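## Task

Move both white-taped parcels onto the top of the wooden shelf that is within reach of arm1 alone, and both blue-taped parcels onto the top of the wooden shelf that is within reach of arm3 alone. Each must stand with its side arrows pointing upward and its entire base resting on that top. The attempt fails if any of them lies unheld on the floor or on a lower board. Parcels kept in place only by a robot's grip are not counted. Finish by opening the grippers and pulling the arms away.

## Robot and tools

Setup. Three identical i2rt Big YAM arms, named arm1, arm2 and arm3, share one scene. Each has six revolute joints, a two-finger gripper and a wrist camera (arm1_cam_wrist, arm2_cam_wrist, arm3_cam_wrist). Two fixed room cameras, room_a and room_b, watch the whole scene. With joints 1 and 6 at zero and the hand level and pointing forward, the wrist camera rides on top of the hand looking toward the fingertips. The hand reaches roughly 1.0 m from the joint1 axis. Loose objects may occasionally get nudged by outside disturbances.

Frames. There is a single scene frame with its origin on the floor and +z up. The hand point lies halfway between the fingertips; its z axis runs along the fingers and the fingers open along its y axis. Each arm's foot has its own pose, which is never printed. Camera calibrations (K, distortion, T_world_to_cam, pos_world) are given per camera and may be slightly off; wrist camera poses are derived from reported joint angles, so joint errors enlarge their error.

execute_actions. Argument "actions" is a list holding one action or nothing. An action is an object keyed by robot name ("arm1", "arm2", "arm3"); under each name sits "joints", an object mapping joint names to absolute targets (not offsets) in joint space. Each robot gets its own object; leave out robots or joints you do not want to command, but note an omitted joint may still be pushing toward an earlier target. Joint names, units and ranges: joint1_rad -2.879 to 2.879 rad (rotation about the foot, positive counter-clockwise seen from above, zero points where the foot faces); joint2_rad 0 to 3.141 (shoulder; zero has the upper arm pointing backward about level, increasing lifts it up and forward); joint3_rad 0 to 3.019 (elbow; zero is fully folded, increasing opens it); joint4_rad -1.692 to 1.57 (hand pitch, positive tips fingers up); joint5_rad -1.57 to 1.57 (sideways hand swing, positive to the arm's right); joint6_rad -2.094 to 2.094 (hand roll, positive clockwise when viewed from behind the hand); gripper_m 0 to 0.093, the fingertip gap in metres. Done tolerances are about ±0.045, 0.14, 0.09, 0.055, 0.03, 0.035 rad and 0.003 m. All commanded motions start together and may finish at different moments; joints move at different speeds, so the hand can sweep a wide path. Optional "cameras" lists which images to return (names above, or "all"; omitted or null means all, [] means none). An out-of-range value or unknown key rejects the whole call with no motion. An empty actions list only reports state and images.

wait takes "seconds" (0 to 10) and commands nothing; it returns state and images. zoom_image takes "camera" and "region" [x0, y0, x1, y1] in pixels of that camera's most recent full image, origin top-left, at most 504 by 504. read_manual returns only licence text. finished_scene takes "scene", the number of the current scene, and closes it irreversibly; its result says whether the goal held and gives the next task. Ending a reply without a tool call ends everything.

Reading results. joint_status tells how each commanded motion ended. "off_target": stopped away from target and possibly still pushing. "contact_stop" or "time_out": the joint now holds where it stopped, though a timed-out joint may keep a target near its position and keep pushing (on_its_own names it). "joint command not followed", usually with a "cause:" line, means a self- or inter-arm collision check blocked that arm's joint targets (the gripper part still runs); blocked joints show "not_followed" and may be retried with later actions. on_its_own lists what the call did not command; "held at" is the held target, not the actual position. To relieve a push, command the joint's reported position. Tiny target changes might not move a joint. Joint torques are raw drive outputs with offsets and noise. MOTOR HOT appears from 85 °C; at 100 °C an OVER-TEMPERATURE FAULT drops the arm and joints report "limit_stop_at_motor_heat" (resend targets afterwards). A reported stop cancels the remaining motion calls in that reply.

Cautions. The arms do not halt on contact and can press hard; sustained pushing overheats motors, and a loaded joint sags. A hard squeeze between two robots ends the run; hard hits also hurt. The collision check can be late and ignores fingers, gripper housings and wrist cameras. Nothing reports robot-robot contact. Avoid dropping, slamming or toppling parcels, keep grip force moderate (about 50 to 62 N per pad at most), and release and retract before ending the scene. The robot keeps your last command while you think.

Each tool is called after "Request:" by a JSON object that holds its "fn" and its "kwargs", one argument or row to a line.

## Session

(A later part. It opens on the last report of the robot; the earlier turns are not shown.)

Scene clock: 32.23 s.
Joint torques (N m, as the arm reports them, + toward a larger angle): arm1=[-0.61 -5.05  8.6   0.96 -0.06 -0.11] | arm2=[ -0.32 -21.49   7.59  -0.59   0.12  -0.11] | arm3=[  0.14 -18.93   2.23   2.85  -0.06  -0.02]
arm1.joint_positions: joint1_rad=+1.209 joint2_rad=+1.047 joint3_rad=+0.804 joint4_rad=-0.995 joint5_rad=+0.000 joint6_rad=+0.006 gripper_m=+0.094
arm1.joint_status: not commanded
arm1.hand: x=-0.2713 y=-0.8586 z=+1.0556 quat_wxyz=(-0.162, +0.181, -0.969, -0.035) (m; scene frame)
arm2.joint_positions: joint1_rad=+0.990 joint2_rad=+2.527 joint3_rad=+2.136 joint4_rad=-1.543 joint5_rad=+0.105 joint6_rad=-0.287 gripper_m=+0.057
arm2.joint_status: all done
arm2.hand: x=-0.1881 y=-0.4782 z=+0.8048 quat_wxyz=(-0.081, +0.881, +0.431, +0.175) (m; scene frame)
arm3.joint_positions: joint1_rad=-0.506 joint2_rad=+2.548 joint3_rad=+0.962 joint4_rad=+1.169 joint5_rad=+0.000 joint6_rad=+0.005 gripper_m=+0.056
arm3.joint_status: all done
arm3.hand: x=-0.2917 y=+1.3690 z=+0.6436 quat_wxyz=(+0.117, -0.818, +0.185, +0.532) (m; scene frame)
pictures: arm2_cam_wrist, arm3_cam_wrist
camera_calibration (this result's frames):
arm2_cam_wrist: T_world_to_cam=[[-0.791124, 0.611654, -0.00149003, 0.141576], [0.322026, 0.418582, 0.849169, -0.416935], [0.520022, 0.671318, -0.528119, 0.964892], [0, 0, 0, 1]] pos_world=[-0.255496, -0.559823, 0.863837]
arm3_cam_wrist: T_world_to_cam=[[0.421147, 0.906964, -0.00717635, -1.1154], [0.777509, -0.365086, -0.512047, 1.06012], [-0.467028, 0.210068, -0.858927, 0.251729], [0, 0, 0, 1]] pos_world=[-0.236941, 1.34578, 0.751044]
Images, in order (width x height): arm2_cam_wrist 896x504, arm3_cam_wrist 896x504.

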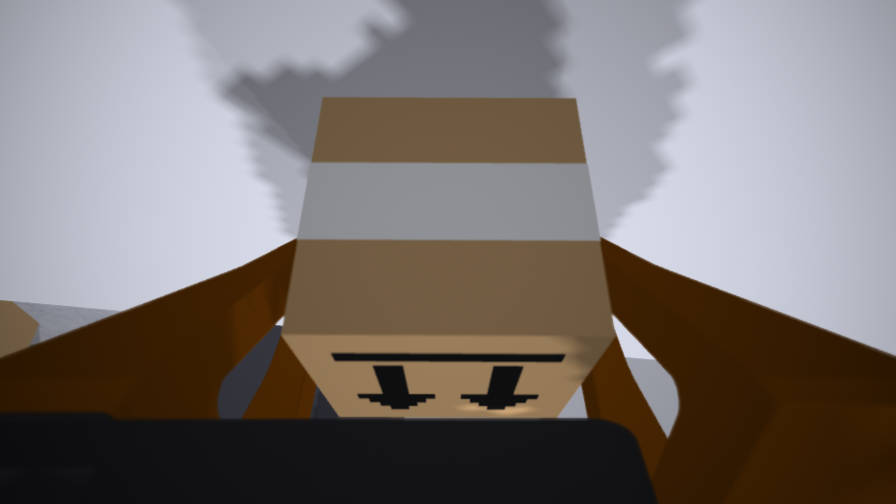

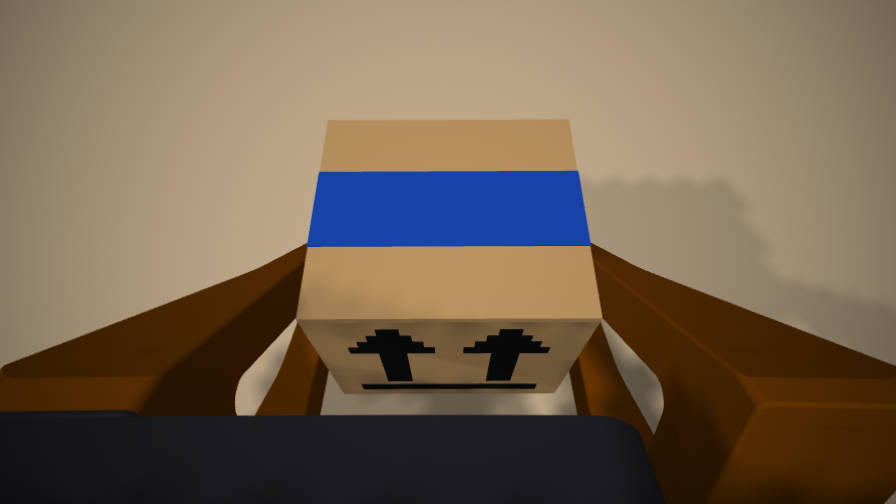

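Request:
{"fn": "execute_actions", "kwargs": {
  "actions": [
    {"arm2": {"joints": {"gripper_m": 0.093}}, "arm3": {"joints": {"gripper_m": 0.093}}}
  ],
  "cameras": ["arm2_cam_wrist", "arm3_cam_wrist"]
}}

Scene clock: 33.03 s.
Joint torques (N m, as the arm reports them, + toward a larger angle): arm1=[-0.59 -5.16  8.57  0.95 -0.07 -0.1 ] | arm2=[ -0.03 -22.04   7.56  -0.58   0.11  -0.11] | arm3=[  0.18 -18.81   2.33   2.86  -0.06  -0.02]
arm1.joint_positions: joint1_rad=+1.209 joint2_rad=+1.047 joint3_rad=+0.804 joint4_rad=-0.995 joint5_rad=+0.000 joint6_rad=+0.006 gripper_m=+0.094
arm1.joint_status: not commanded
arm1.hand: x=-0.2713 y=-0.8586 z=+1.0556 quat_wxyz=(-0.162, +0.181, -0.969, -0.035) (m; scene frame)
arm2.joint_positions: joint1_rad=+0.990 joint2_rad=+2.525 joint3_rad=+2.136 joint4_rad=-1.543 joint5_rad=+0.105 joint6_rad=-0.287 gripper_m=+0.093
arm2.joint_status: all done
arm2.hand: x=-0.1884 y=-0.4784 z=+0.8060 quat_wxyz=(-0.081, +0.882, +0.431, +0.174) (m; scene frame)
arm3.joint_positions: joint1_rad=-0.506 joint2_rad=+2.548 joint3_rad=+0.962 joint4_rad=+1.169 joint5_rad=+0.000 joint6_rad=+0.005 gripper_m=+0.093
arm3.joint_status: all done
arm3.hand: x=-0.2917 y=+1.3690 z=+0.6436 quat_wxyz=(+0.117, -0.818, +0.185, +0.532) (m; scene frame)
pictures: arm2_cam_wrist, arm3_cam_wrist
camera_calibration (this result's frames):
arm2_cam_wrist: T_world_to_cam=[[-0.791128, 0.611651, -0.000909111, 0.140982], [0.323358, 0.419502, 0.848209, -0.416254], [0.519189, 0.670747, -0.529661, 0.966658], [0, 0, 0, 1]] pos_world=[-0.255744, -0.559996, 0.8652]
arm3_cam_wrist: T_world_to_cam=[[0.421147, 0.906964, -0.00717635, -1.1154], [0.777509, -0.365086, -0.512047, 1.06012], [-0.467028, 0.210068, -0.858927, 0.251729], [0, 0, 0, 1]] pos_world=[-0.236941, 1.34578, 0.751044]
Images, in order (width x height): arm2_cam_wrist 896x504, arm3_cam_wrist 896x504.

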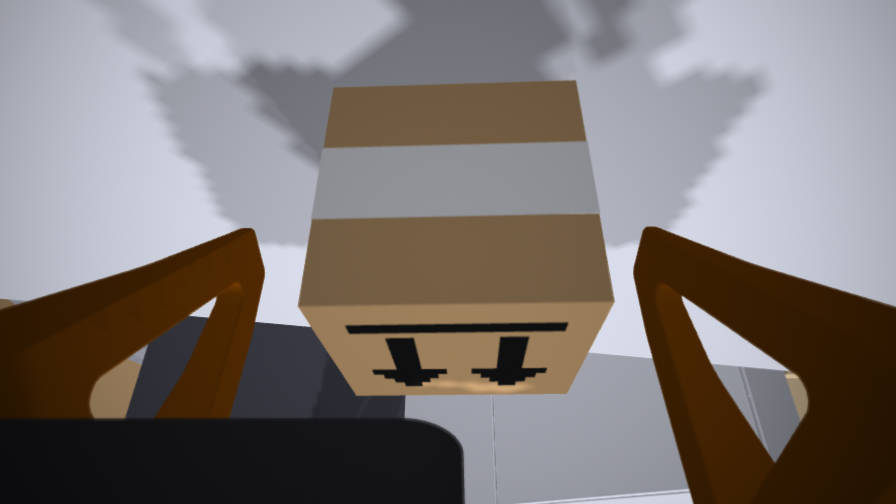

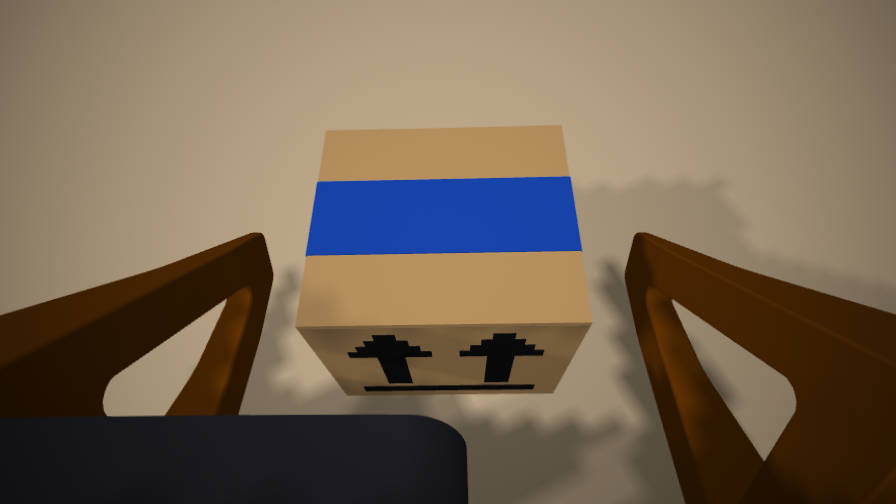

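Request:
{"fn": "execute_actions", "kwargs": {
  "actions": [
    {"arm2": {"joints": {"joint2_rad": 2.14}}, "arm3": {"joints": {"joint2_rad": 2.15}}}
  ],
  "cameras": []
}}

Request:
{"fn": "execute_actions", "kwargs": {
  "actions": [
    {"arm1": {"joints": {"joint1_rad": 1.73}}, "arm2": {"joints": {"joint1_rad": 1.275, "joint3_rad": 1.692, "joint4_rad": -0.958, "joint5_rad": 0, "joint6_rad": 0.479}}, "arm3": {"joints": {"joint1_rad": 0.3, "joint2_rad": 1.5, "joint4_rad": 0.3}}}
  ],
  "cameras": ["arm2_cam_wrist"]
}}

Scene clock: 35.37 s.
Joint torques (N m, as the arm reports them, + toward a larger angle): arm1=[-0.6  -5.18  8.61  0.92 -0.06 -0.11] | arm2=[ -0.24 -19.47   7.95   0.14   0.11  -0.1 ] | arm3=[  0.19 -16.08   5.87   2.69  -0.06  -0.02]
arm1.joint_positions: joint1_rad=+1.209 joint2_rad=+1.047 joint3_rad=+0.804 joint4_rad=-0.995 joint5_rad=+0.000 joint6_rad=+0.006 gripper_m=+0.094
arm1.joint_status: not commanded
arm1.hand: x=-0.2713 y=-0.8586 z=+1.0556 quat_wxyz=(-0.162, +0.181, -0.969, -0.035) (m; scene frame)
arm2.joint_positions: joint1_rad=+0.990 joint2_rad=+2.140 joint3_rad=+2.146 joint4_rad=-1.543 joint5_rad=+0.105 joint6_rad=-0.287 gripper_m=+0.093
arm2.joint_status: all done
arm2.hand: x=-0.2206 y=-0.5010 z=+1.0554 quat_wxyz=(-0.051, +0.901, +0.429, -0.019) (m; scene frame)
arm3.joint_positions: joint1_rad=-0.506 joint2_rad=+2.123 joint3_rad=+0.964 joint4_rad=+1.174 joint5_rad=+0.000 joint6_rad=+0.005 gripper_m=+0.093
arm3.joint_status: all done
arm3.hand: x=-0.3685 y=+1.4053 z=+0.9099 quat_wxyz=(+0.154, -0.685, +0.155, +0.695) (m; scene frame)
pictures: none
No camera images: the call's "cameras" was empty. Leave "cameras" out to get every camera's image.

Scene clock: 37.13 s.
Joint torques (N m, as the arm reports them, + toward a larger angle): arm1=[ 0.99 -5.08  8.62  0.93 -0.07 -0.11] | arm2=[ -0.25 -18.68   7.38   0.72   0.19   0.14] | arm3=[ -0.75 -12.16  10.31   2.32   0.01  -0.01]
arm1.joint_positions: joint1_rad=+1.721 joint2_rad=+1.047 joint3_rad=+0.804 joint4_rad=-0.995 joint5_rad=+0.000 joint6_rad=+0.006 gripper_m=+0.094
arm1.joint_status: all done
arm1.hand: x=-0.3735 y=-0.7189 z=+1.0569 quat_wxyz=(-0.149, +0.421, -0.892, -0.075) (m; scene frame)
arm2.joint_positions: joint1_rad=+1.273 joint2_rad=+2.140 joint3_rad=+1.690 joint4_rad=-0.971 joint5_rad=+0.000 joint6_rad=+0.467 gripper_m=+0.093
arm2.joint_status: all done
arm2.hand: x=-0.0744 y=-0.6469 z=+0.8891 quat_wxyz=(+0.044, +0.976, +0.207, -0.054) (m; scene frame)
arm3.joint_positions: joint1_rad=+0.306 joint2_rad=+1.486 joint3_rad=+0.964 joint4_rad=+0.310 joint5_rad=-0.003 joint6_rad=+0.005 gripper_m=+0.093
arm3.joint_status: all done
arm3.hand: x=-0.3424 y=+0.8878 z=+1.1110 quat_wxyz=(-0.119, -0.765, -0.142, +0.617) (m; scene frame)
pictures: arm2_cam_wrist
camera_calibration (this result's frames):
arm2_cam_wrist: T_world_to_cam=[[-0.409623, 0.910507, -0.0564429, 0.605423], [0.78801, 0.384329, 0.48097, -0.114674], [0.459619, 0.152539, -0.874918, 1.03177], [0, 0, 0, 1]] pos_world=[-0.135862, -0.664555, 0.992042]
Images, in order (width x height): arm2_cam_wrist 896x504.

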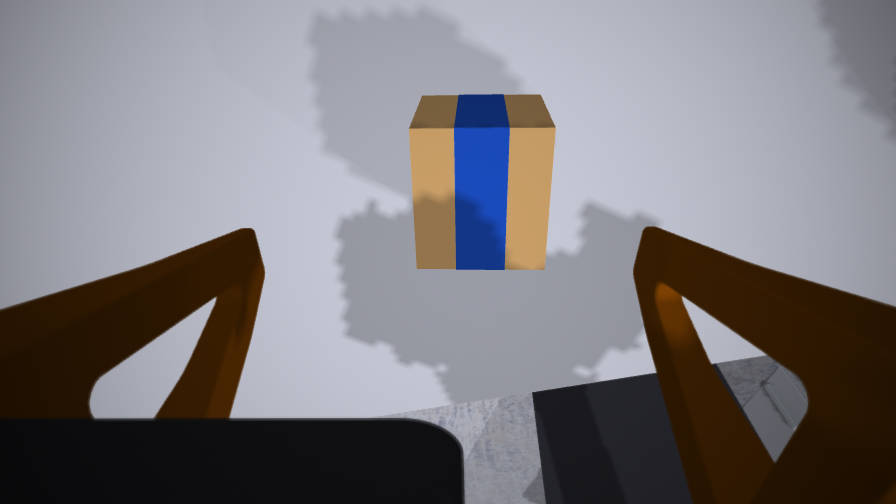

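Request:
{"fn": "execute_actions", "kwargs": {
  "actions": [
    {"arm2": {"joints": {"joint2_rad": 2.294, "joint3_rad": 1.72}}, "arm3": {"joints": {"joint1_rad": 0.9, "joint2_rad": 1.15, "joint3_rad": 0.85, "joint4_rad": -0.4}}}
  ],
  "cameras": ["arm2_cam_wrist"]
}}

Scene clock: 38.93 s.
Joint torques (N m, as the arm reports them, + toward a larger angle): arm1=[ 0.9  -5.16  8.6   0.93 -0.06 -0.1 ] | arm2=[ -0.11 -19.75   7.99   0.26   0.18   0.15] | arm3=[-0.21 -7.01 11.25  2.07 -0.02 -0.01]
arm1.joint_positions: joint1_rad=+1.721 joint2_rad=+1.047 joint3_rad=+0.804 joint4_rad=-0.995 joint5_rad=+0.000 joint6_rad=+0.006 gripper_m=+0.094
arm1.joint_status: not commanded
arm1.hand: x=-0.3735 y=-0.7189 z=+1.0569 quat_wxyz=(-0.149, +0.421, -0.892, -0.075) (m; scene frame)
arm2.joint_positions: joint1_rad=+1.273 joint2_rad=+2.301 joint3_rad=+1.696 joint4_rad=-0.965 joint5_rad=+0.000 joint6_rad=+0.468 gripper_m=+0.093
arm2.joint_status: all done
arm2.hand: x=-0.0580 y=-0.6271 z=+0.7895 quat_wxyz=(-0.003, +0.978, +0.208, +0.005) (m; scene frame)
arm3.joint_positions: joint1_rad=+0.900 joint2_rad=+1.134 joint3_rad=+0.840 joint4_rad=-0.391 joint5_rad=-0.002 joint6_rad=+0.005 gripper_m=+0.093
arm3.joint_status: all done
arm3.hand: x=-0.0292 y=+0.7223 z=+1.0760 quat_wxyz=(-0.201, -0.801, -0.418, +0.378) (m; scene frame)
pictures: arm2_cam_wrist
camera_calibration (this result's frames):
arm2_cam_wrist: T_world_to_cam=[[-0.407342, 0.913212, 0.0107878, 0.537249], [0.736944, 0.321694, 0.594497, -0.219181], [0.539431, 0.250114, -0.804026, 0.943966], [0, 0, 0, 1]] pos_world=[-0.128837, -0.656211, 0.88348]
Images, in order (width x height): arm2_cam_wrist 896x504.

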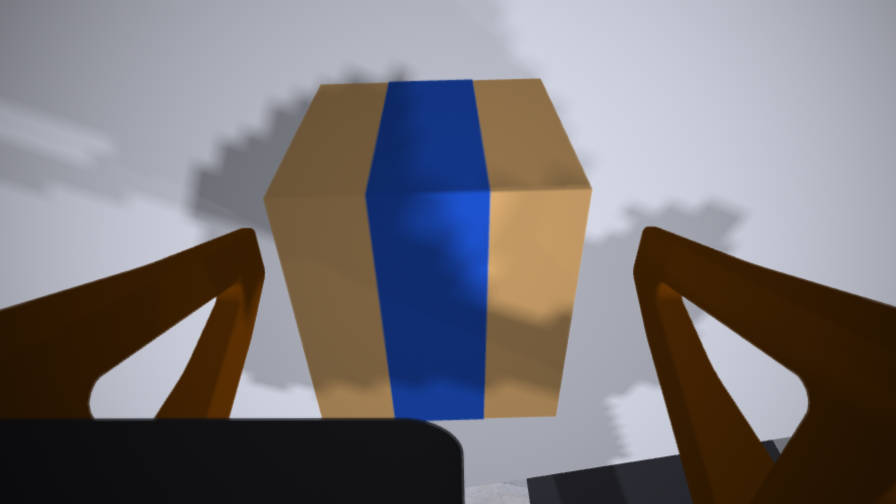

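Request:
{"fn": "execute_actions", "kwargs": {
  "actions": [
    {"arm2": {"joints": {"joint3_rad": 1.70, "gripper_m": 0.03}}}
  ],
  "cameras": ["arm2_cam_wrist"]
}}

Scene clock: 39.73 s.
Joint torques (N m, as the arm reports them, + toward a larger angle): arm1=[ 0.99 -5.11  8.61  0.94 -0.06 -0.11] | arm2=[ -0.23 -19.35   6.59   0.23   0.2    0.14] | arm3=[-0.28 -6.97 11.24  2.09 -0.02 -0.02]
arm1.joint_positions: joint1_rad=+1.721 joint2_rad=+1.047 joint3_rad=+0.804 joint4_rad=-0.995 joint5_rad=+0.000 joint6_rad=+0.006 gripper_m=+0.094
arm1.joint_status: not commanded
arm1.hand: x=-0.3735 y=-0.7189 z=+1.0569 quat_wxyz=(-0.149, +0.421, -0.892, -0.075) (m; scene frame)
arm2.joint_positions: joint1_rad=+1.273 joint2_rad=+2.301 joint3_rad=+1.696 joint4_rad=-0.965 joint5_rad=+0.000 joint6_rad=+0.468 gripper_m=+0.049
arm2.joint_status: gripper_m off_target (ended at +0.049, target +0.030); the others done
arm2.hand: x=-0.0580 y=-0.6271 z=+0.7895 quat_wxyz=(-0.003, +0.978, +0.207, +0.005) (m; scene frame)
arm3.joint_positions: joint1_rad=+0.900 joint2_rad=+1.134 joint3_rad=+0.840 joint4_rad=-0.391 joint5_rad=-0.002 joint6_rad=+0.005 gripper_m=+0.093
arm3.joint_status: not commanded
arm3.hand: x=-0.0292 y=+0.7223 z=+1.0760 quat_wxyz=(-0.201, -0.801, -0.418, +0.378) (m; scene frame)
pictures: arm2_cam_wrist
camera_calibration (this result's frames):
arm2_cam_wrist: T_world_to_cam=[[-0.406645, 0.913522, 0.0107958, 0.537477], [0.737192, 0.321128, 0.594495, -0.21952], [0.539618, 0.249707, -0.804027, 0.943723], [0, 0, 0, 1]] pos_world=[-0.128858, -0.656158, 0.88348]
Images, in order (width x height): arm2_cam_wrist 896x504.

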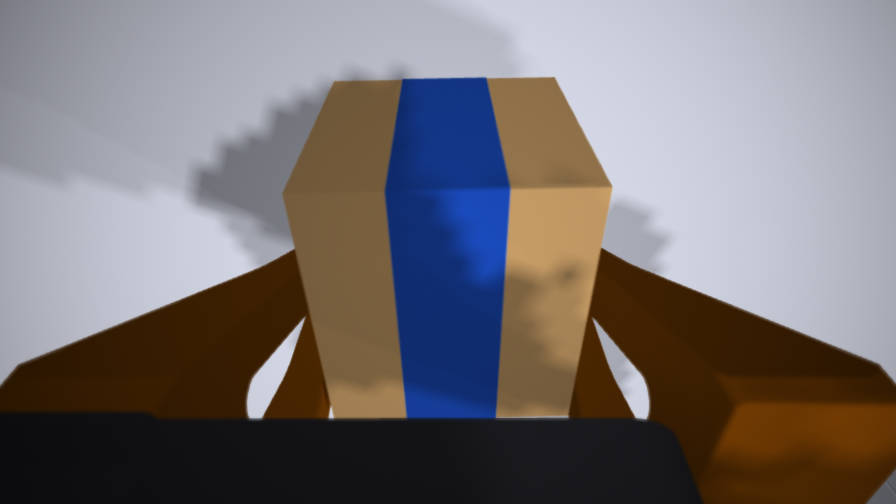

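Request:
{"fn": "execute_actions", "kwargs": {
  "actions": [
    {"arm2": {"joints": {"joint1_rad": 1.17, "joint2_rad": 2.15}}, "arm3": {"joints": {"joint4_rad": -1.0}}}
  ],
  "cameras": []
}}

Request:
{"fn": "execute_actions", "kwargs": {
  "actions": [
    {"arm1": {"joints": {"joint1_rad": 1.765, "joint2_rad": 2.25, "joint3_rad": 2.36, "joint4_rad": -1.63, "joint6_rad": 0.03}}, "arm2": {"joints": {"joint1_rad": -0.80, "joint2_rad": 2.19, "joint6_rad": 0.595}}}
  ],
  "cameras": ["arm1_cam_wrist", "arm2_cam_wrist", "room_a"]
}}

Scene clock: 42.50 s.
Joint torques (N m, as the arm reports them, + toward a larger angle): arm1=[ 0.93 -5.19  8.59  0.9  -0.06 -0.11] | arm2=[ -0.36 -17.7    7.81   0.58   0.15   0.13] | arm3=[-0.27 -5.91 10.45  1.23 -0.02 -0.01]
arm1.joint_positions: joint1_rad=+1.721 joint2_rad=+1.047 joint3_rad=+0.804 joint4_rad=-0.995 joint5_rad=+0.000 joint6_rad=+0.006 gripper_m=+0.094
arm1.joint_status: not commanded
arm1.hand: x=-0.3735 y=-0.7189 z=+1.0569 quat_wxyz=(-0.149, +0.421, -0.892, -0.075) (m; scene frame)
arm2.joint_positions: joint1_rad=+1.171 joint2_rad=+2.136 joint3_rad=+1.692 joint4_rad=-0.965 joint5_rad=+0.001 joint6_rad=+0.469 gripper_m=+0.049
arm2.joint_status: all done
arm2.hand: x=-0.1263 y=-0.6034 z=+0.8924 quat_wxyz=(+0.044, +0.985, +0.157, -0.061) (m; scene frame)
arm3.joint_positions: joint1_rad=+0.900 joint2_rad=+1.134 joint3_rad=+0.840 joint4_rad=-0.991 joint5_rad=-0.002 joint6_rad=+0.005 gripper_m=+0.093
arm3.joint_status: all done
arm3.hand: x=+0.0399 y=+0.8218 z=+0.9958 quat_wxyz=(-0.068, -0.878, -0.457, +0.125) (m; scene frame)
pictures: none
No camera images: the call's "cameras" was empty. Leave "cameras" out to get every camera's image.

Scene clock: 44.83 s.
Joint torques (N m, as the arm reports them, + toward a larger angle): arm1=[  1.22 -22.63  11.     0.36  -0.06   0.03] | arm2=[ -0.51 -18.09   7.55   0.07   0.16   0.12] | arm3=[-0.26 -5.97 10.47  1.24 -0.02 -0.02]
arm1.joint_positions: joint1_rad=+1.753 joint2_rad=+2.235 joint3_rad=+2.330 joint4_rad=-1.622 joint5_rad=+0.000 joint6_rad=+0.021 gripper_m=+0.094
arm1.joint_status: all done
arm1.hand: x=-0.1660 y=-0.4274 z=+1.0680 quat_wxyz=(-0.020, +0.435, -0.900, -0.014) (m; scene frame)
arm2.joint_positions: joint1_rad=-0.799 joint2_rad=+2.184 joint3_rad=+1.692 joint4_rad=-0.953 joint5_rad=+0.002 joint6_rad=+0.585 gripper_m=+0.049
arm2.joint_status: all done
arm2.hand: x=+0.0977 y=+0.4814 z=+0.8720 quat_wxyz=(-0.025, +0.632, -0.772, -0.060) (m; scene frame)
arm3.joint_positions: joint1_rad=+0.900 joint2_rad=+1.134 joint3_rad=+0.840 joint4_rad=-0.991 joint5_rad=-0.002 joint6_rad=+0.005 gripper_m=+0.093
arm3.joint_status: not commanded
arm3.hand: x=+0.0399 y=+0.8218 z=+0.9958 quat_wxyz=(-0.068, -0.878, -0.457, +0.125) (m; scene frame)
pictures: arm1_cam_wrist, arm2_cam_wrist, room_a
camera_calibration (this result's frames):
arm1_cam_wrist: T_world_to_cam=[[0.776037, -0.630634, -0.00824969, -0.132944], [-0.525058, -0.653255, 0.545502, -0.945743], [-0.349401, -0.418998, -0.838069, 0.779636], [0, 0, 0, 1]] pos_world=[-0.120995, -0.374984, 1.1682]
arm2_cam_wrist: T_world_to_cam=[[0.97966, -0.193588, -0.0528193, 0.0402705], [-0.143675, -0.860455, 0.488851, 0.00775539], [-0.140084, -0.471319, -0.870767, 1.12091], [0, 0, 0, 1]] pos_world=[0.118685, 0.542775, 0.974388]
Images, in order (width x height): arm1_cam_wrist 896x504, arm2_cam_wrist 896x504, room_a 896x504.

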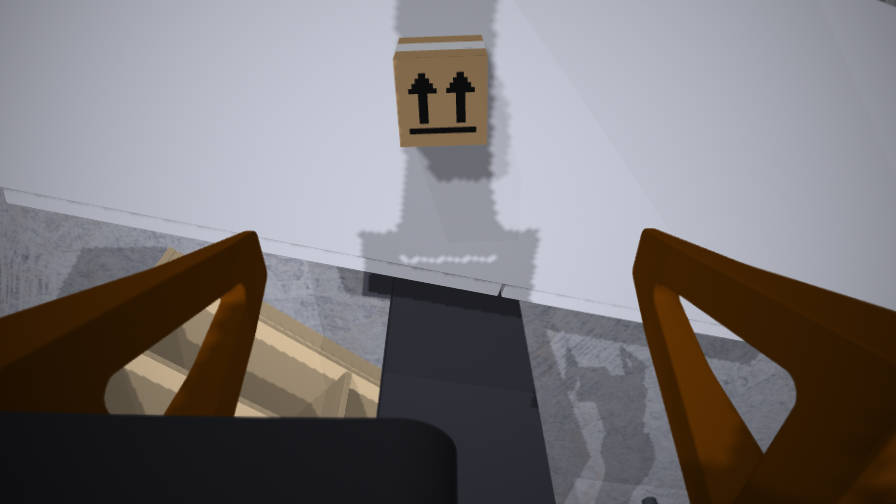

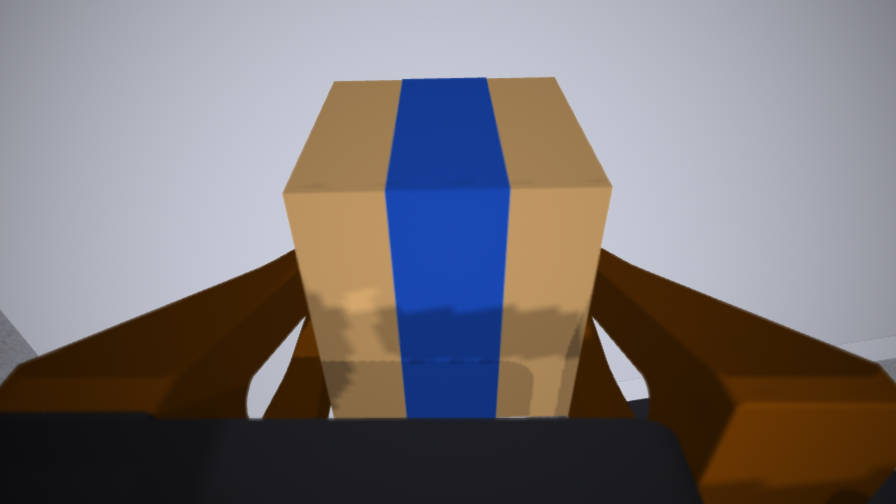

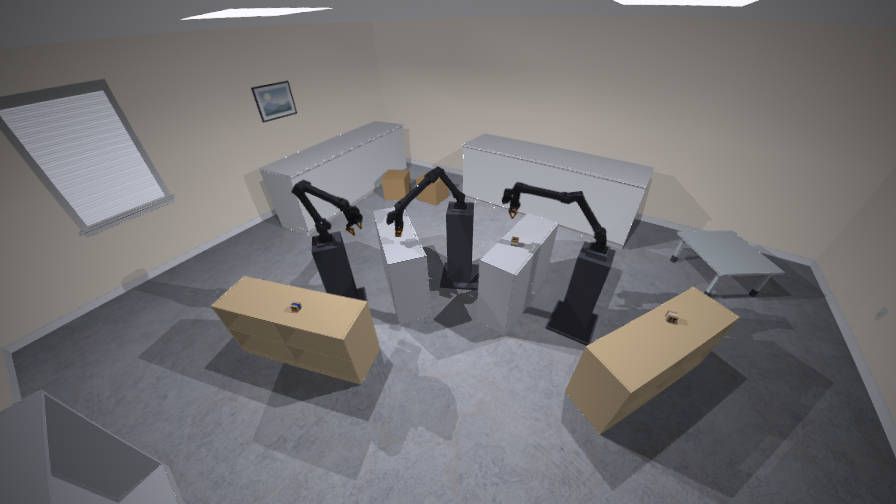

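Request:
{"fn": "execute_actions", "kwargs": {
  "actions": [
    {"arm1": {"joints": {"joint1_rad": 1.775, "joint2_rad": 2.51, "joint6_rad": -0.02}}, "arm2": {"joints": {"joint2_rad": 2.30}}}
  ],
  "cameras": ["arm1_cam_wrist", "arm2_cam_wrist"]
}}

Scene clock: 46.40 s.
Joint torques (N m, as the arm reports them, + toward a larger angle): arm1=[  1.41 -26.46   9.74  -0.08  -0.06  -0.13] | arm2=[ -1.12 -19.6    6.74  -0.15   0.15   0.13] | arm3=[-0.3  -6.02 10.48  1.22 -0.02 -0.01]
arm1.joint_positions: joint1_rad=+1.762 joint2_rad=+2.524 joint3_rad=+2.336 joint4_rad=-1.623 joint5_rad=+0.000 joint6_rad=-0.011 gripper_m=+0.094
arm1.joint_status: all done
arm1.hand: x=-0.1792 y=-0.4328 z=+0.8747 quat_wxyz=(+0.107, +0.451, -0.885, +0.050) (m; scene frame)
arm2.joint_positions: joint1_rad=-0.799 joint2_rad=+2.310 joint3_rad=+1.692 joint4_rad=-0.954 joint5_rad=+0.001 joint6_rad=+0.586 gripper_m=+0.049
arm2.joint_status: all done
arm2.hand: x=+0.1075 y=+0.4594 z=+0.7929 quat_wxyz=(-0.006, +0.633, -0.774, +0.000) (m; scene frame)
arm3.joint_positions: joint1_rad=+0.900 joint2_rad=+1.134 joint3_rad=+0.840 joint4_rad=-0.991 joint5_rad=-0.002 joint6_rad=+0.005 gripper_m=+0.093
arm3.joint_status: not commanded
arm3.hand: x=+0.0399 y=+0.8218 z=+0.9958 quat_wxyz=(-0.068, -0.878, -0.457, +0.125) (m; scene frame)
pictures: arm1_cam_wrist, arm2_cam_wrist
camera_calibration (this result's frames):
arm1_cam_wrist: T_world_to_cam=[[0.801534, -0.597913, -0.00662893, -0.110357], [-0.385662, -0.525409, 0.758427, -0.956683], [-0.456956, -0.605348, -0.651725, 0.34779], [0, 0, 0, 1]] pos_world=[-0.121576, -0.358099, 0.951506]
arm2_cam_wrist: T_world_to_cam=[[0.980186, -0.197423, 0.0161256, -0.0307353], [-0.1702, -0.79778, 0.578428, -0.068107], [-0.101331, -0.569712, -0.815574, 1.04031], [0, 0, 0, 1]] pos_world=[0.123949, 0.532273, 0.888338]
Images, in order (width x height): arm1_cam_wrist 896x504, arm2_cam_wrist 896x504.

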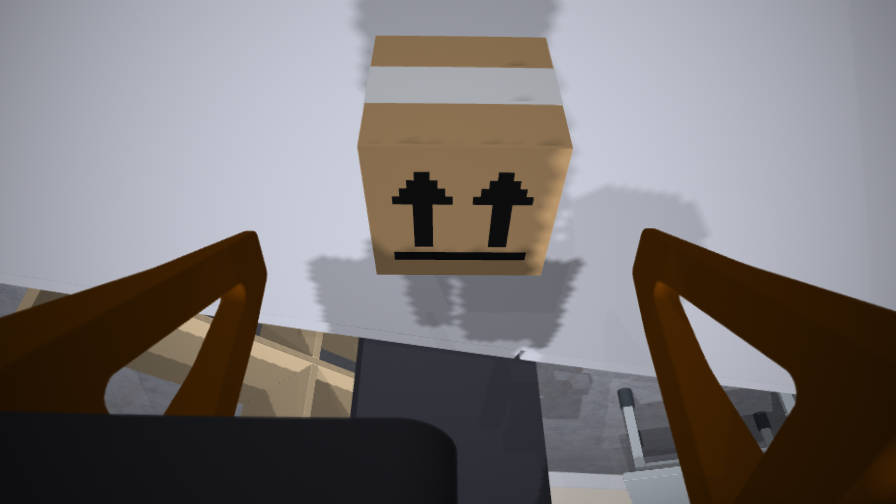

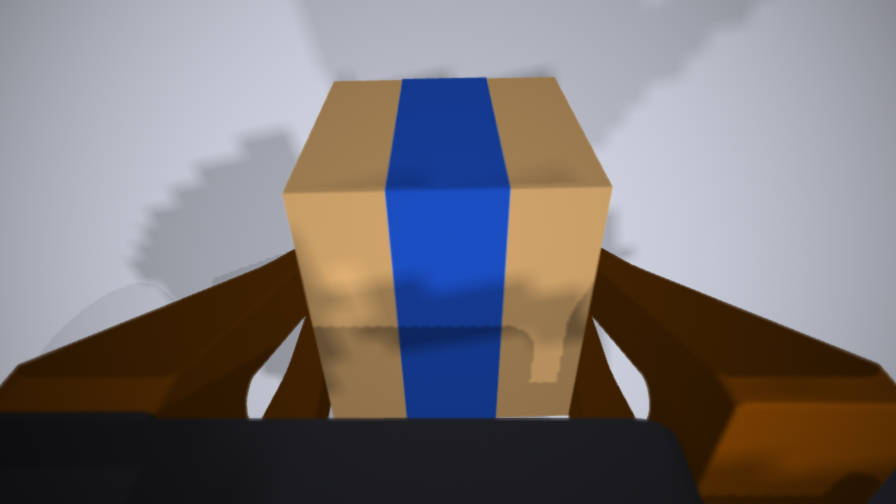

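Request:
{"fn": "execute_actions", "kwargs": {
  "actions": [
    {"arm1": {"joints": {"joint2_rad": 2.628, "joint3_rad": 2.34}}, "arm2": {"joints": {"gripper_m": 0.093}}}
  ],
  "cameras": ["arm1_cam_wrist", "arm2_cam_wrist"]
}}

Scene clock: 48.07 s.
Joint torques (N m, as the arm reports them, + toward a larger angle): arm1=[  1.32 -23.73   7.95  -0.19  -0.06  -0.14] | arm2=[ -0.54 -19.69   6.9   -0.13   0.14   0.14] | arm3=[-0.25 -5.96 10.48  1.23 -0.02 -0.02]
arm1.joint_positions: joint1_rad=+1.762 joint2_rad=+2.606 joint3_rad=+2.336 joint4_rad=-1.623 joint5_rad=+0.000 joint6_rad=-0.011 gripper_m=+0.094
arm1.joint_status: all done
arm1.hand: x=-0.1878 y=-0.4437 z=+0.8212 quat_wxyz=(+0.143, +0.448, -0.880, +0.067) (m; scene frame)
arm2.joint_positions: joint1_rad=-0.799 joint2_rad=+2.310 joint3_rad=+1.692 joint4_rad=-0.954 joint5_rad=+0.001 joint6_rad=+0.586 gripper_m=+0.093
arm2.joint_status: all done
arm2.hand: x=+0.1075 y=+0.4594 z=+0.7929 quat_wxyz=(-0.006, +0.633, -0.774, +0.000) (m; scene frame)
arm3.joint_positions: joint1_rad=+0.900 joint2_rad=+1.134 joint3_rad=+0.840 joint4_rad=-0.991 joint5_rad=-0.002 joint6_rad=+0.005 gripper_m=+0.093
arm3.joint_status: not commanded
arm3.hand: x=+0.0399 y=+0.8218 z=+0.9958 quat_wxyz=(-0.068, -0.878, -0.457, +0.125) (m; scene frame)
pictures: arm1_cam_wrist, arm2_cam_wrist
camera_calibration (this result's frames):
arm1_cam_wrist: T_world_to_cam=[[0.801525, -0.597925, -0.00661835, -0.110385], [-0.347314, -0.474532, 0.808822, -0.93673], [-0.486755, -0.645992, -0.588017, 0.226455], [0, 0, 0, 1]] pos_world=[-0.126635, -0.364222, 0.890076]
arm2_cam_wrist: T_world_to_cam=[[0.980186, -0.197423, 0.0161256, -0.0307353], [-0.1702, -0.79778, 0.578428, -0.068107], [-0.101331, -0.569712, -0.815574, 1.04031], [0, 0, 0, 1]] pos_world=[0.123949, 0.532273, 0.888338]
Images, in order (width x height): arm1_cam_wrist 896x504, arm2_cam_wrist 896x504.

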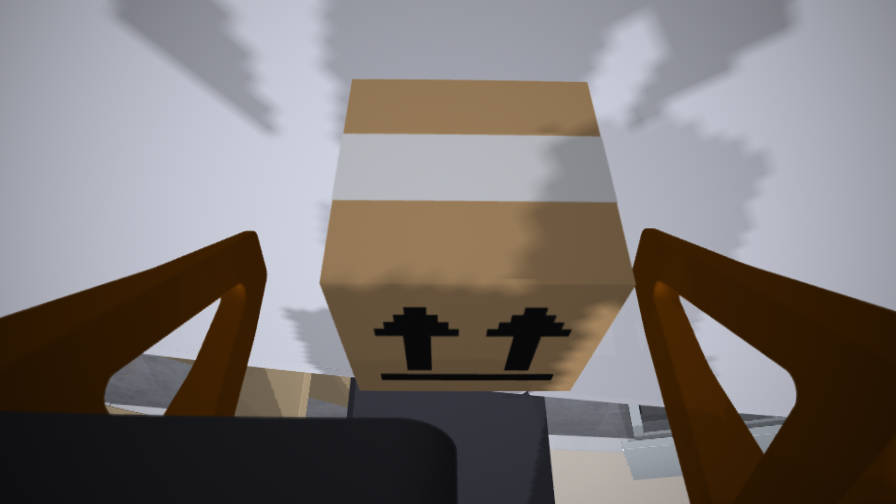

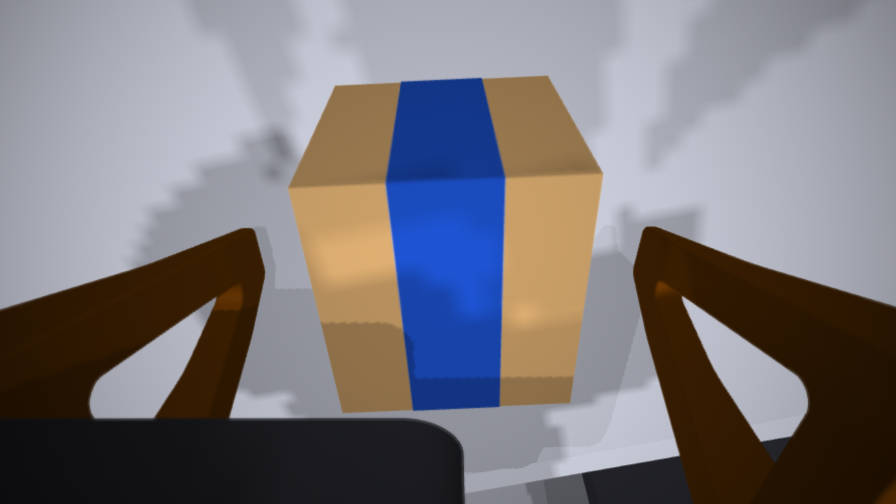

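Request:
{"fn": "execute_actions", "kwargs": {
  "actions": [
    {"arm1": {"joints": {"joint2_rad": 2.61, "joint3_rad": 2.302, "gripper_m": 0.07}}, "arm2": {"joints": {"joint2_rad": 2.05}}, "arm3": {"joints": {"joint1_rad": 1.30, "joint4_rad": -1.105}}}
  ],
  "cameras": ["arm1_cam_wrist"]
}}

Scene clock: 50.07 s.
Joint torques (N m, as the arm reports them, + toward a larger angle): arm1=[  1.33 -25.08   7.58  -0.27  -0.07  -0.14] | arm2=[ -0.58 -17.57   8.28   0.36   0.14   0.11] | arm3=[-0.43 -5.75 10.28  1.04 -0.08 -0.02]
arm1.joint_positions: joint1_rad=+1.762 joint2_rad=+2.606 joint3_rad=+2.301 joint4_rad=-1.623 joint5_rad=+0.000 joint6_rad=-0.012 gripper_m=+0.070
arm1.joint_status: all done
arm1.hand: x=-0.1949 y=-0.4532 z=+0.8112 quat_wxyz=(+0.159, +0.447, -0.877, +0.075) (m; scene frame)
arm2.joint_positions: joint1_rad=-0.799 joint2_rad=+2.042 joint3_rad=+1.692 joint4_rad=-0.954 joint5_rad=+0.001 joint6_rad=+0.586 gripper_m=+0.093
arm2.joint_status: all done
arm2.hand: x=+0.0911 y=+0.4948 z=+0.9642 quat_wxyz=(-0.046, +0.628, -0.767, -0.127) (m; scene frame)
arm3.joint_positions: joint1_rad=+1.301 joint2_rad=+1.134 joint3_rad=+0.840 joint4_rad=-1.096 joint5_rad=+0.000 joint6_rad=+0.005 gripper_m=+0.093
arm3.joint_status: all done
arm3.hand: x=+0.1760 y=+0.7902 z=+0.9900 quat_wxyz=(-0.058, -0.774, -0.627, +0.069) (m; scene frame)
pictures: arm1_cam_wrist
camera_calibration (this result's frames):
arm1_cam_wrist: T_world_to_cam=[[0.801735, -0.597642, -0.00674524, -0.110117], [-0.329779, -0.451753, 0.828954, -0.938197], [-0.498465, -0.662377, -0.559276, 0.177923], [0, 0, 0, 1]] pos_world=[-0.132425, -0.371791, 0.876488]
Images, in order (width x height): arm1_cam_wrist 896x504.

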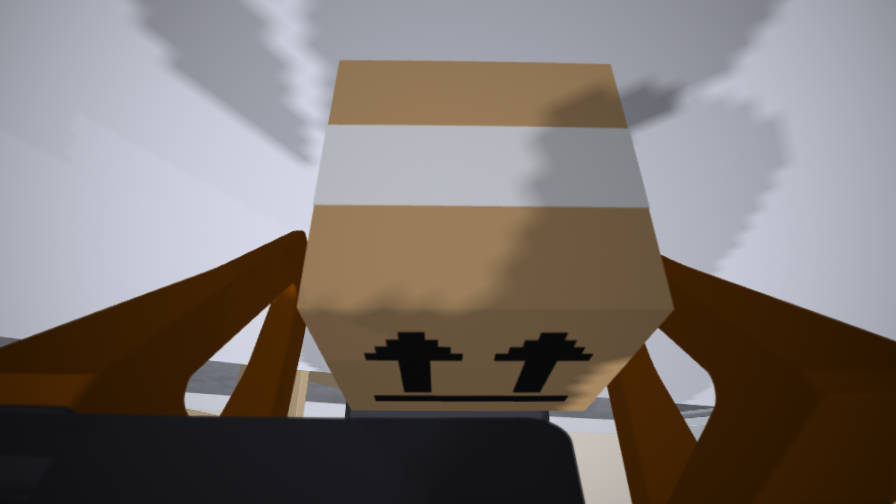

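Request:
{"fn": "execute_actions", "kwargs": {
  "actions": [
    {"arm1": {"joints": {"gripper_m": 0.03}}, "arm2": {"joints": {"joint1_rad": -1.6, "joint2_rad": 1.3, "joint3_rad": 0.8, "joint4_rad": -0.9, "joint6_rad": 0}}, "arm3": {"joints": {"joint1_rad": 1.305, "joint2_rad": 2.07, "joint3_rad": 1.85, "joint6_rad": -0.04}}}
  ],
  "cameras": ["arm1_cam_wrist", "arm3_cam_wrist"]
}}

Scene clock: 52.23 s.
Joint torques (N m, as the arm reports them, + toward a larger angle): arm1=[  1.35 -25.33   7.54  -0.27  -0.06  -0.14] | arm2=[-0.63 -6.75  7.3   0.28  0.05 -0.13] | arm3=[  0.   -21.72  13.16   1.36  -0.08  -0.04]
arm1.joint_positions: joint1_rad=+1.762 joint2_rad=+2.606 joint3_rad=+2.301 joint4_rad=-1.623 joint5_rad=+0.000 joint6_rad=-0.012 gripper_m=+0.057
arm1.joint_status: gripper_m off_target (ended at +0.057, target +0.030)
arm1.hand: x=-0.1950 y=-0.4532 z=+0.8112 quat_wxyz=(+0.159, +0.447, -0.877, +0.075) (m; scene frame)
arm2.joint_positions: joint1_rad=-1.595 joint2_rad=+1.300 joint3_rad=+0.796 joint4_rad=-0.899 joint5_rad=+0.002 joint6_rad=+0.011 gripper_m=+0.093
arm2.joint_status: all done
arm2.hand: x=+0.4904 y=+0.1976 z=+0.9833 quat_wxyz=(-0.076, +0.541, -0.836, -0.046) (m; scene frame)
arm3.joint_positions: joint1_rad=+1.301 joint2_rad=+2.055 joint3_rad=+1.802 joint4_rad=-1.104 joint5_rad=+0.000 joint6_rad=-0.032 gripper_m=+0.093
arm3.joint_status: all done
arm3.hand: x=+0.1057 y=+0.4499 z=+0.9386 quat_wxyz=(-0.067, -0.761, -0.640, +0.084) (m; scene frame)
pictures: arm1_cam_wrist, arm3_cam_wrist
camera_calibration (this result's frames):
arm1_cam_wrist: T_world_to_cam=[[0.801867, -0.597459, -0.00723503, -0.109545], [-0.329352, -0.452071, 0.82895, -0.938255], [-0.498535, -0.662325, -0.559275, 0.177933], [0, 0, 0, 1]] pos_world=[-0.13247, -0.371757, 0.876488]
arm3_cam_wrist: T_world_to_cam=[[-0.985715, 0.168412, -0.00193442, 0.0289986], [0.15437, 0.908003, 0.389487, -0.786413], [0.0673508, 0.383625, -0.92103, 0.807501], [0, 0, 0, 1]] pos_world=[0.0955975, 0.399405, 1.05009]
Images, in order (width x height): arm1_cam_wrist 896x504, arm3_cam_wrist 896x504.

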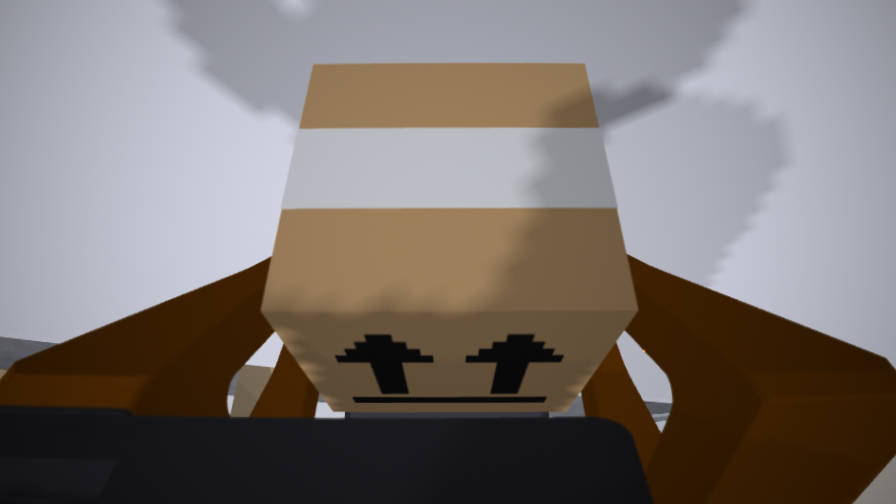

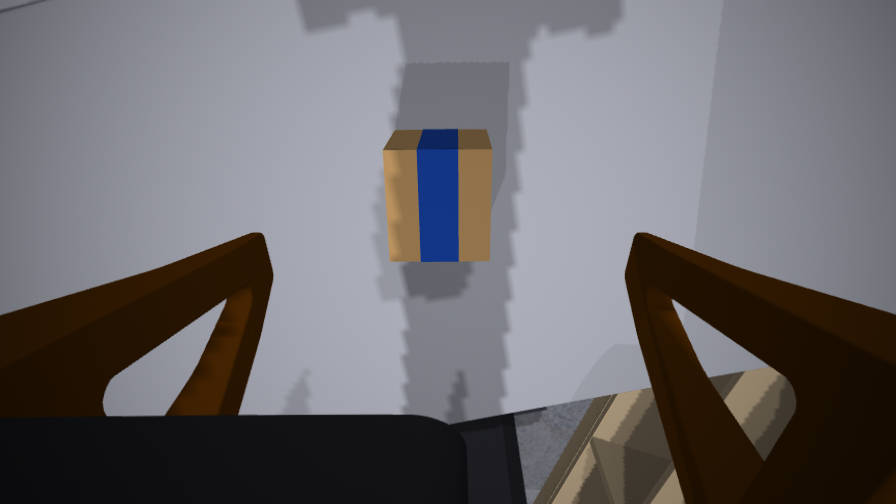

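Request:
{"fn": "execute_actions", "kwargs": {
  "actions": [
    {"arm1": {"joints": {"joint1_rad": 0.6, "joint2_rad": 2.2, "joint4_rad": -0.6}}, "arm3": {"joints": {"joint2_rad": 2.288, "joint3_rad": 1.805}}}
  ],
  "cameras": ["arm3_cam_wrist"]
}}

Scene clock: 55.80 s.
Joint torques (N m, as the arm reports them, + toward a larger angle): arm1=[  0.46 -22.57  10.25   2.51  -0.21  -0.1 ] | arm2=[-0.57 -6.71  7.39  0.29  0.05 -0.12] | arm3=[ -0.4  -24.33   9.33   0.92  -0.15  -0.01]
arm1.joint_positions: joint1_rad=+0.599 joint2_rad=+2.174 joint3_rad=+2.298 joint4_rad=-0.617 joint5_rad=+0.003 joint6_rad=-0.015 gripper_m=+0.057
arm1.joint_status: all done
arm1.hand: x=+0.2751 y=-1.1912 z=+1.2185 quat_wxyz=(-0.508, -0.096, -0.854, +0.062) (m; scene frame)
arm2.joint_positions: joint1_rad=-1.595 joint2_rad=+1.300 joint3_rad=+0.796 joint4_rad=-0.899 joint5_rad=+0.002 joint6_rad=+0.011 gripper_m=+0.093
arm2.joint_status: not commanded
arm2.hand: x=+0.4904 y=+0.1976 z=+0.9833 quat_wxyz=(-0.076, +0.541, -0.836, -0.046) (m; scene frame)
arm3.joint_positions: joint1_rad=+1.306 joint2_rad=+2.288 joint3_rad=+1.791 joint4_rad=-1.105 joint5_rad=+0.002 joint6_rad=-0.035 gripper_m=+0.093
arm3.joint_status: all done
arm3.hand: x=+0.1146 y=+0.4791 z=+0.7836 quat_wxyz=(+0.010, -0.763, -0.646, -0.012) (m; scene frame)
pictures: arm3_cam_wrist
camera_calibration (this result's frames):
arm3_cam_wrist: T_world_to_cam=[[-0.986621, 0.162805, -0.00852359, 0.0405236], [0.124977, 0.788878, 0.601707, -0.859759], [0.104685, 0.592592, -0.798671, 0.45269], [0, 0, 0, 1]] pos_world=[0.100042, 0.403387, 0.87922]
Images, in order (width x height): arm3_cam_wrist 896x504.

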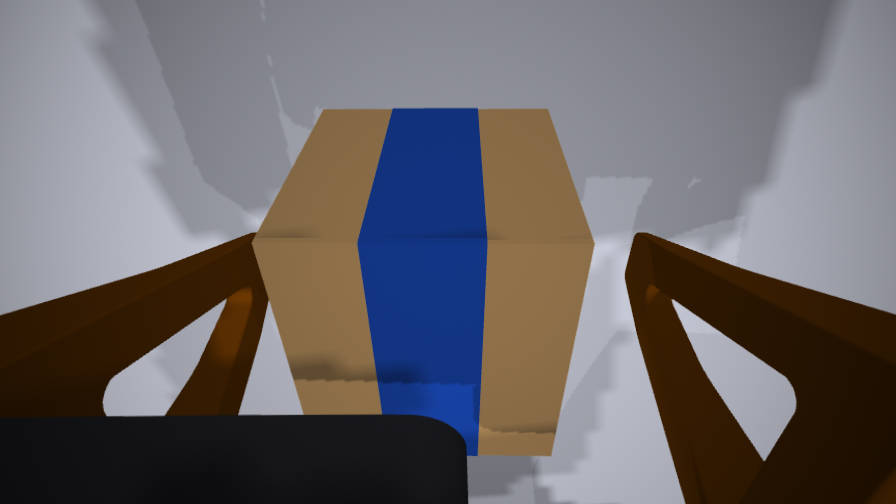

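Request:
{"fn": "execute_actions", "kwargs": {
  "actions": [
    {"arm1": {"joints": {"joint1_rad": -0.05, "joint3_rad": 1.9, "joint4_rad": -0.05}}, "arm3": {"joints": {"gripper_m": 0.03}}}
  ],
  "cameras": ["arm3_cam_wrist"]
}}

Scene clock: 58.07 s.
Joint torques (N m, as the arm reports them, + toward a larger angle): arm1=[ -0.82 -24.55  10.23   2.49  -0.12  -0.08] | arm2=[-0.57 -6.72  7.39  0.3   0.04 -0.13] | arm3=[ -0.41 -23.96   9.43   0.92  -0.13  -0.01]
arm1.joint_positions: joint1_rad=-0.038 joint2_rad=+2.202 joint3_rad=+1.890 joint4_rad=-0.066 joint5_rad=+0.001 joint6_rad=-0.016 gripper_m=+0.057
arm1.joint_status: all done
arm1.hand: x=-0.0150 y=-1.6672 z=+1.0696 quat_wxyz=(-0.505, -0.345, -0.754, +0.239) (m; scene frame)
arm2.joint_positions: joint1_rad=-1.595 joint2_rad=+1.300 joint3_rad=+0.796 joint4_rad=-0.899 joint5_rad=+0.002 joint6_rad=+0.011 gripper_m=+0.093
arm2.joint_status: not commanded
arm2.hand: x=+0.4904 y=+0.1976 z=+0.9833 quat_wxyz=(-0.076, +0.541, -0.836, -0.046) (m; scene frame)
arm3.joint_positions: joint1_rad=+1.306 joint2_rad=+2.288 joint3_rad=+1.791 joint4_rad=-1.105 joint5_rad=+0.001 joint6_rad=-0.035 gripper_m=+0.050
arm3.joint_status: gripper_m off_target (ended at +0.050, target +0.030)
arm3.hand: x=+0.1147 y=+0.4791 z=+0.7836 quat_wxyz=(+0.010, -0.763, -0.646, -0.012) (m; scene frame)
pictures: arm3_cam_wrist
camera_calibration (this result's frames):
arm3_cam_wrist: T_world_to_cam=[[-0.986616, 0.162816, -0.00890463, 0.0408818], [0.124761, 0.788922, 0.601694, -0.859743], [0.104991, 0.59253, -0.798677, 0.45269], [0, 0, 0, 1]] pos_world=[0.100069, 0.403382, 0.87922]
Images, in order (width x height): arm3_cam_wrist 896x504.

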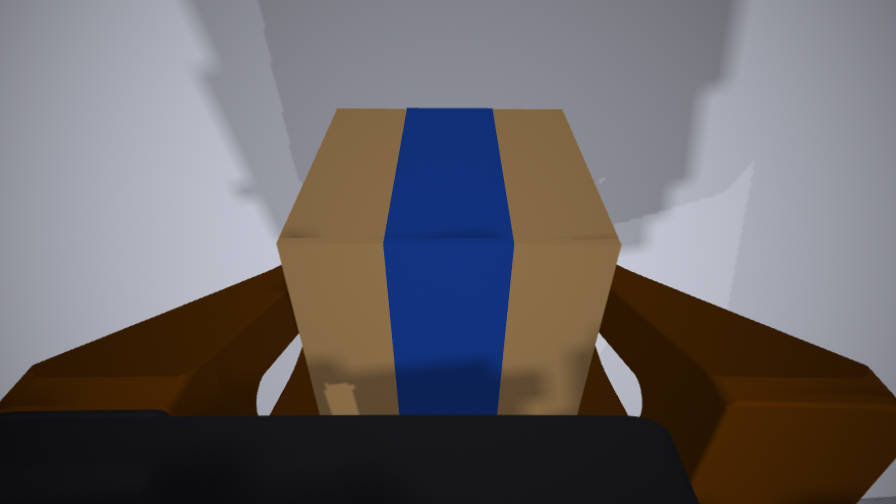

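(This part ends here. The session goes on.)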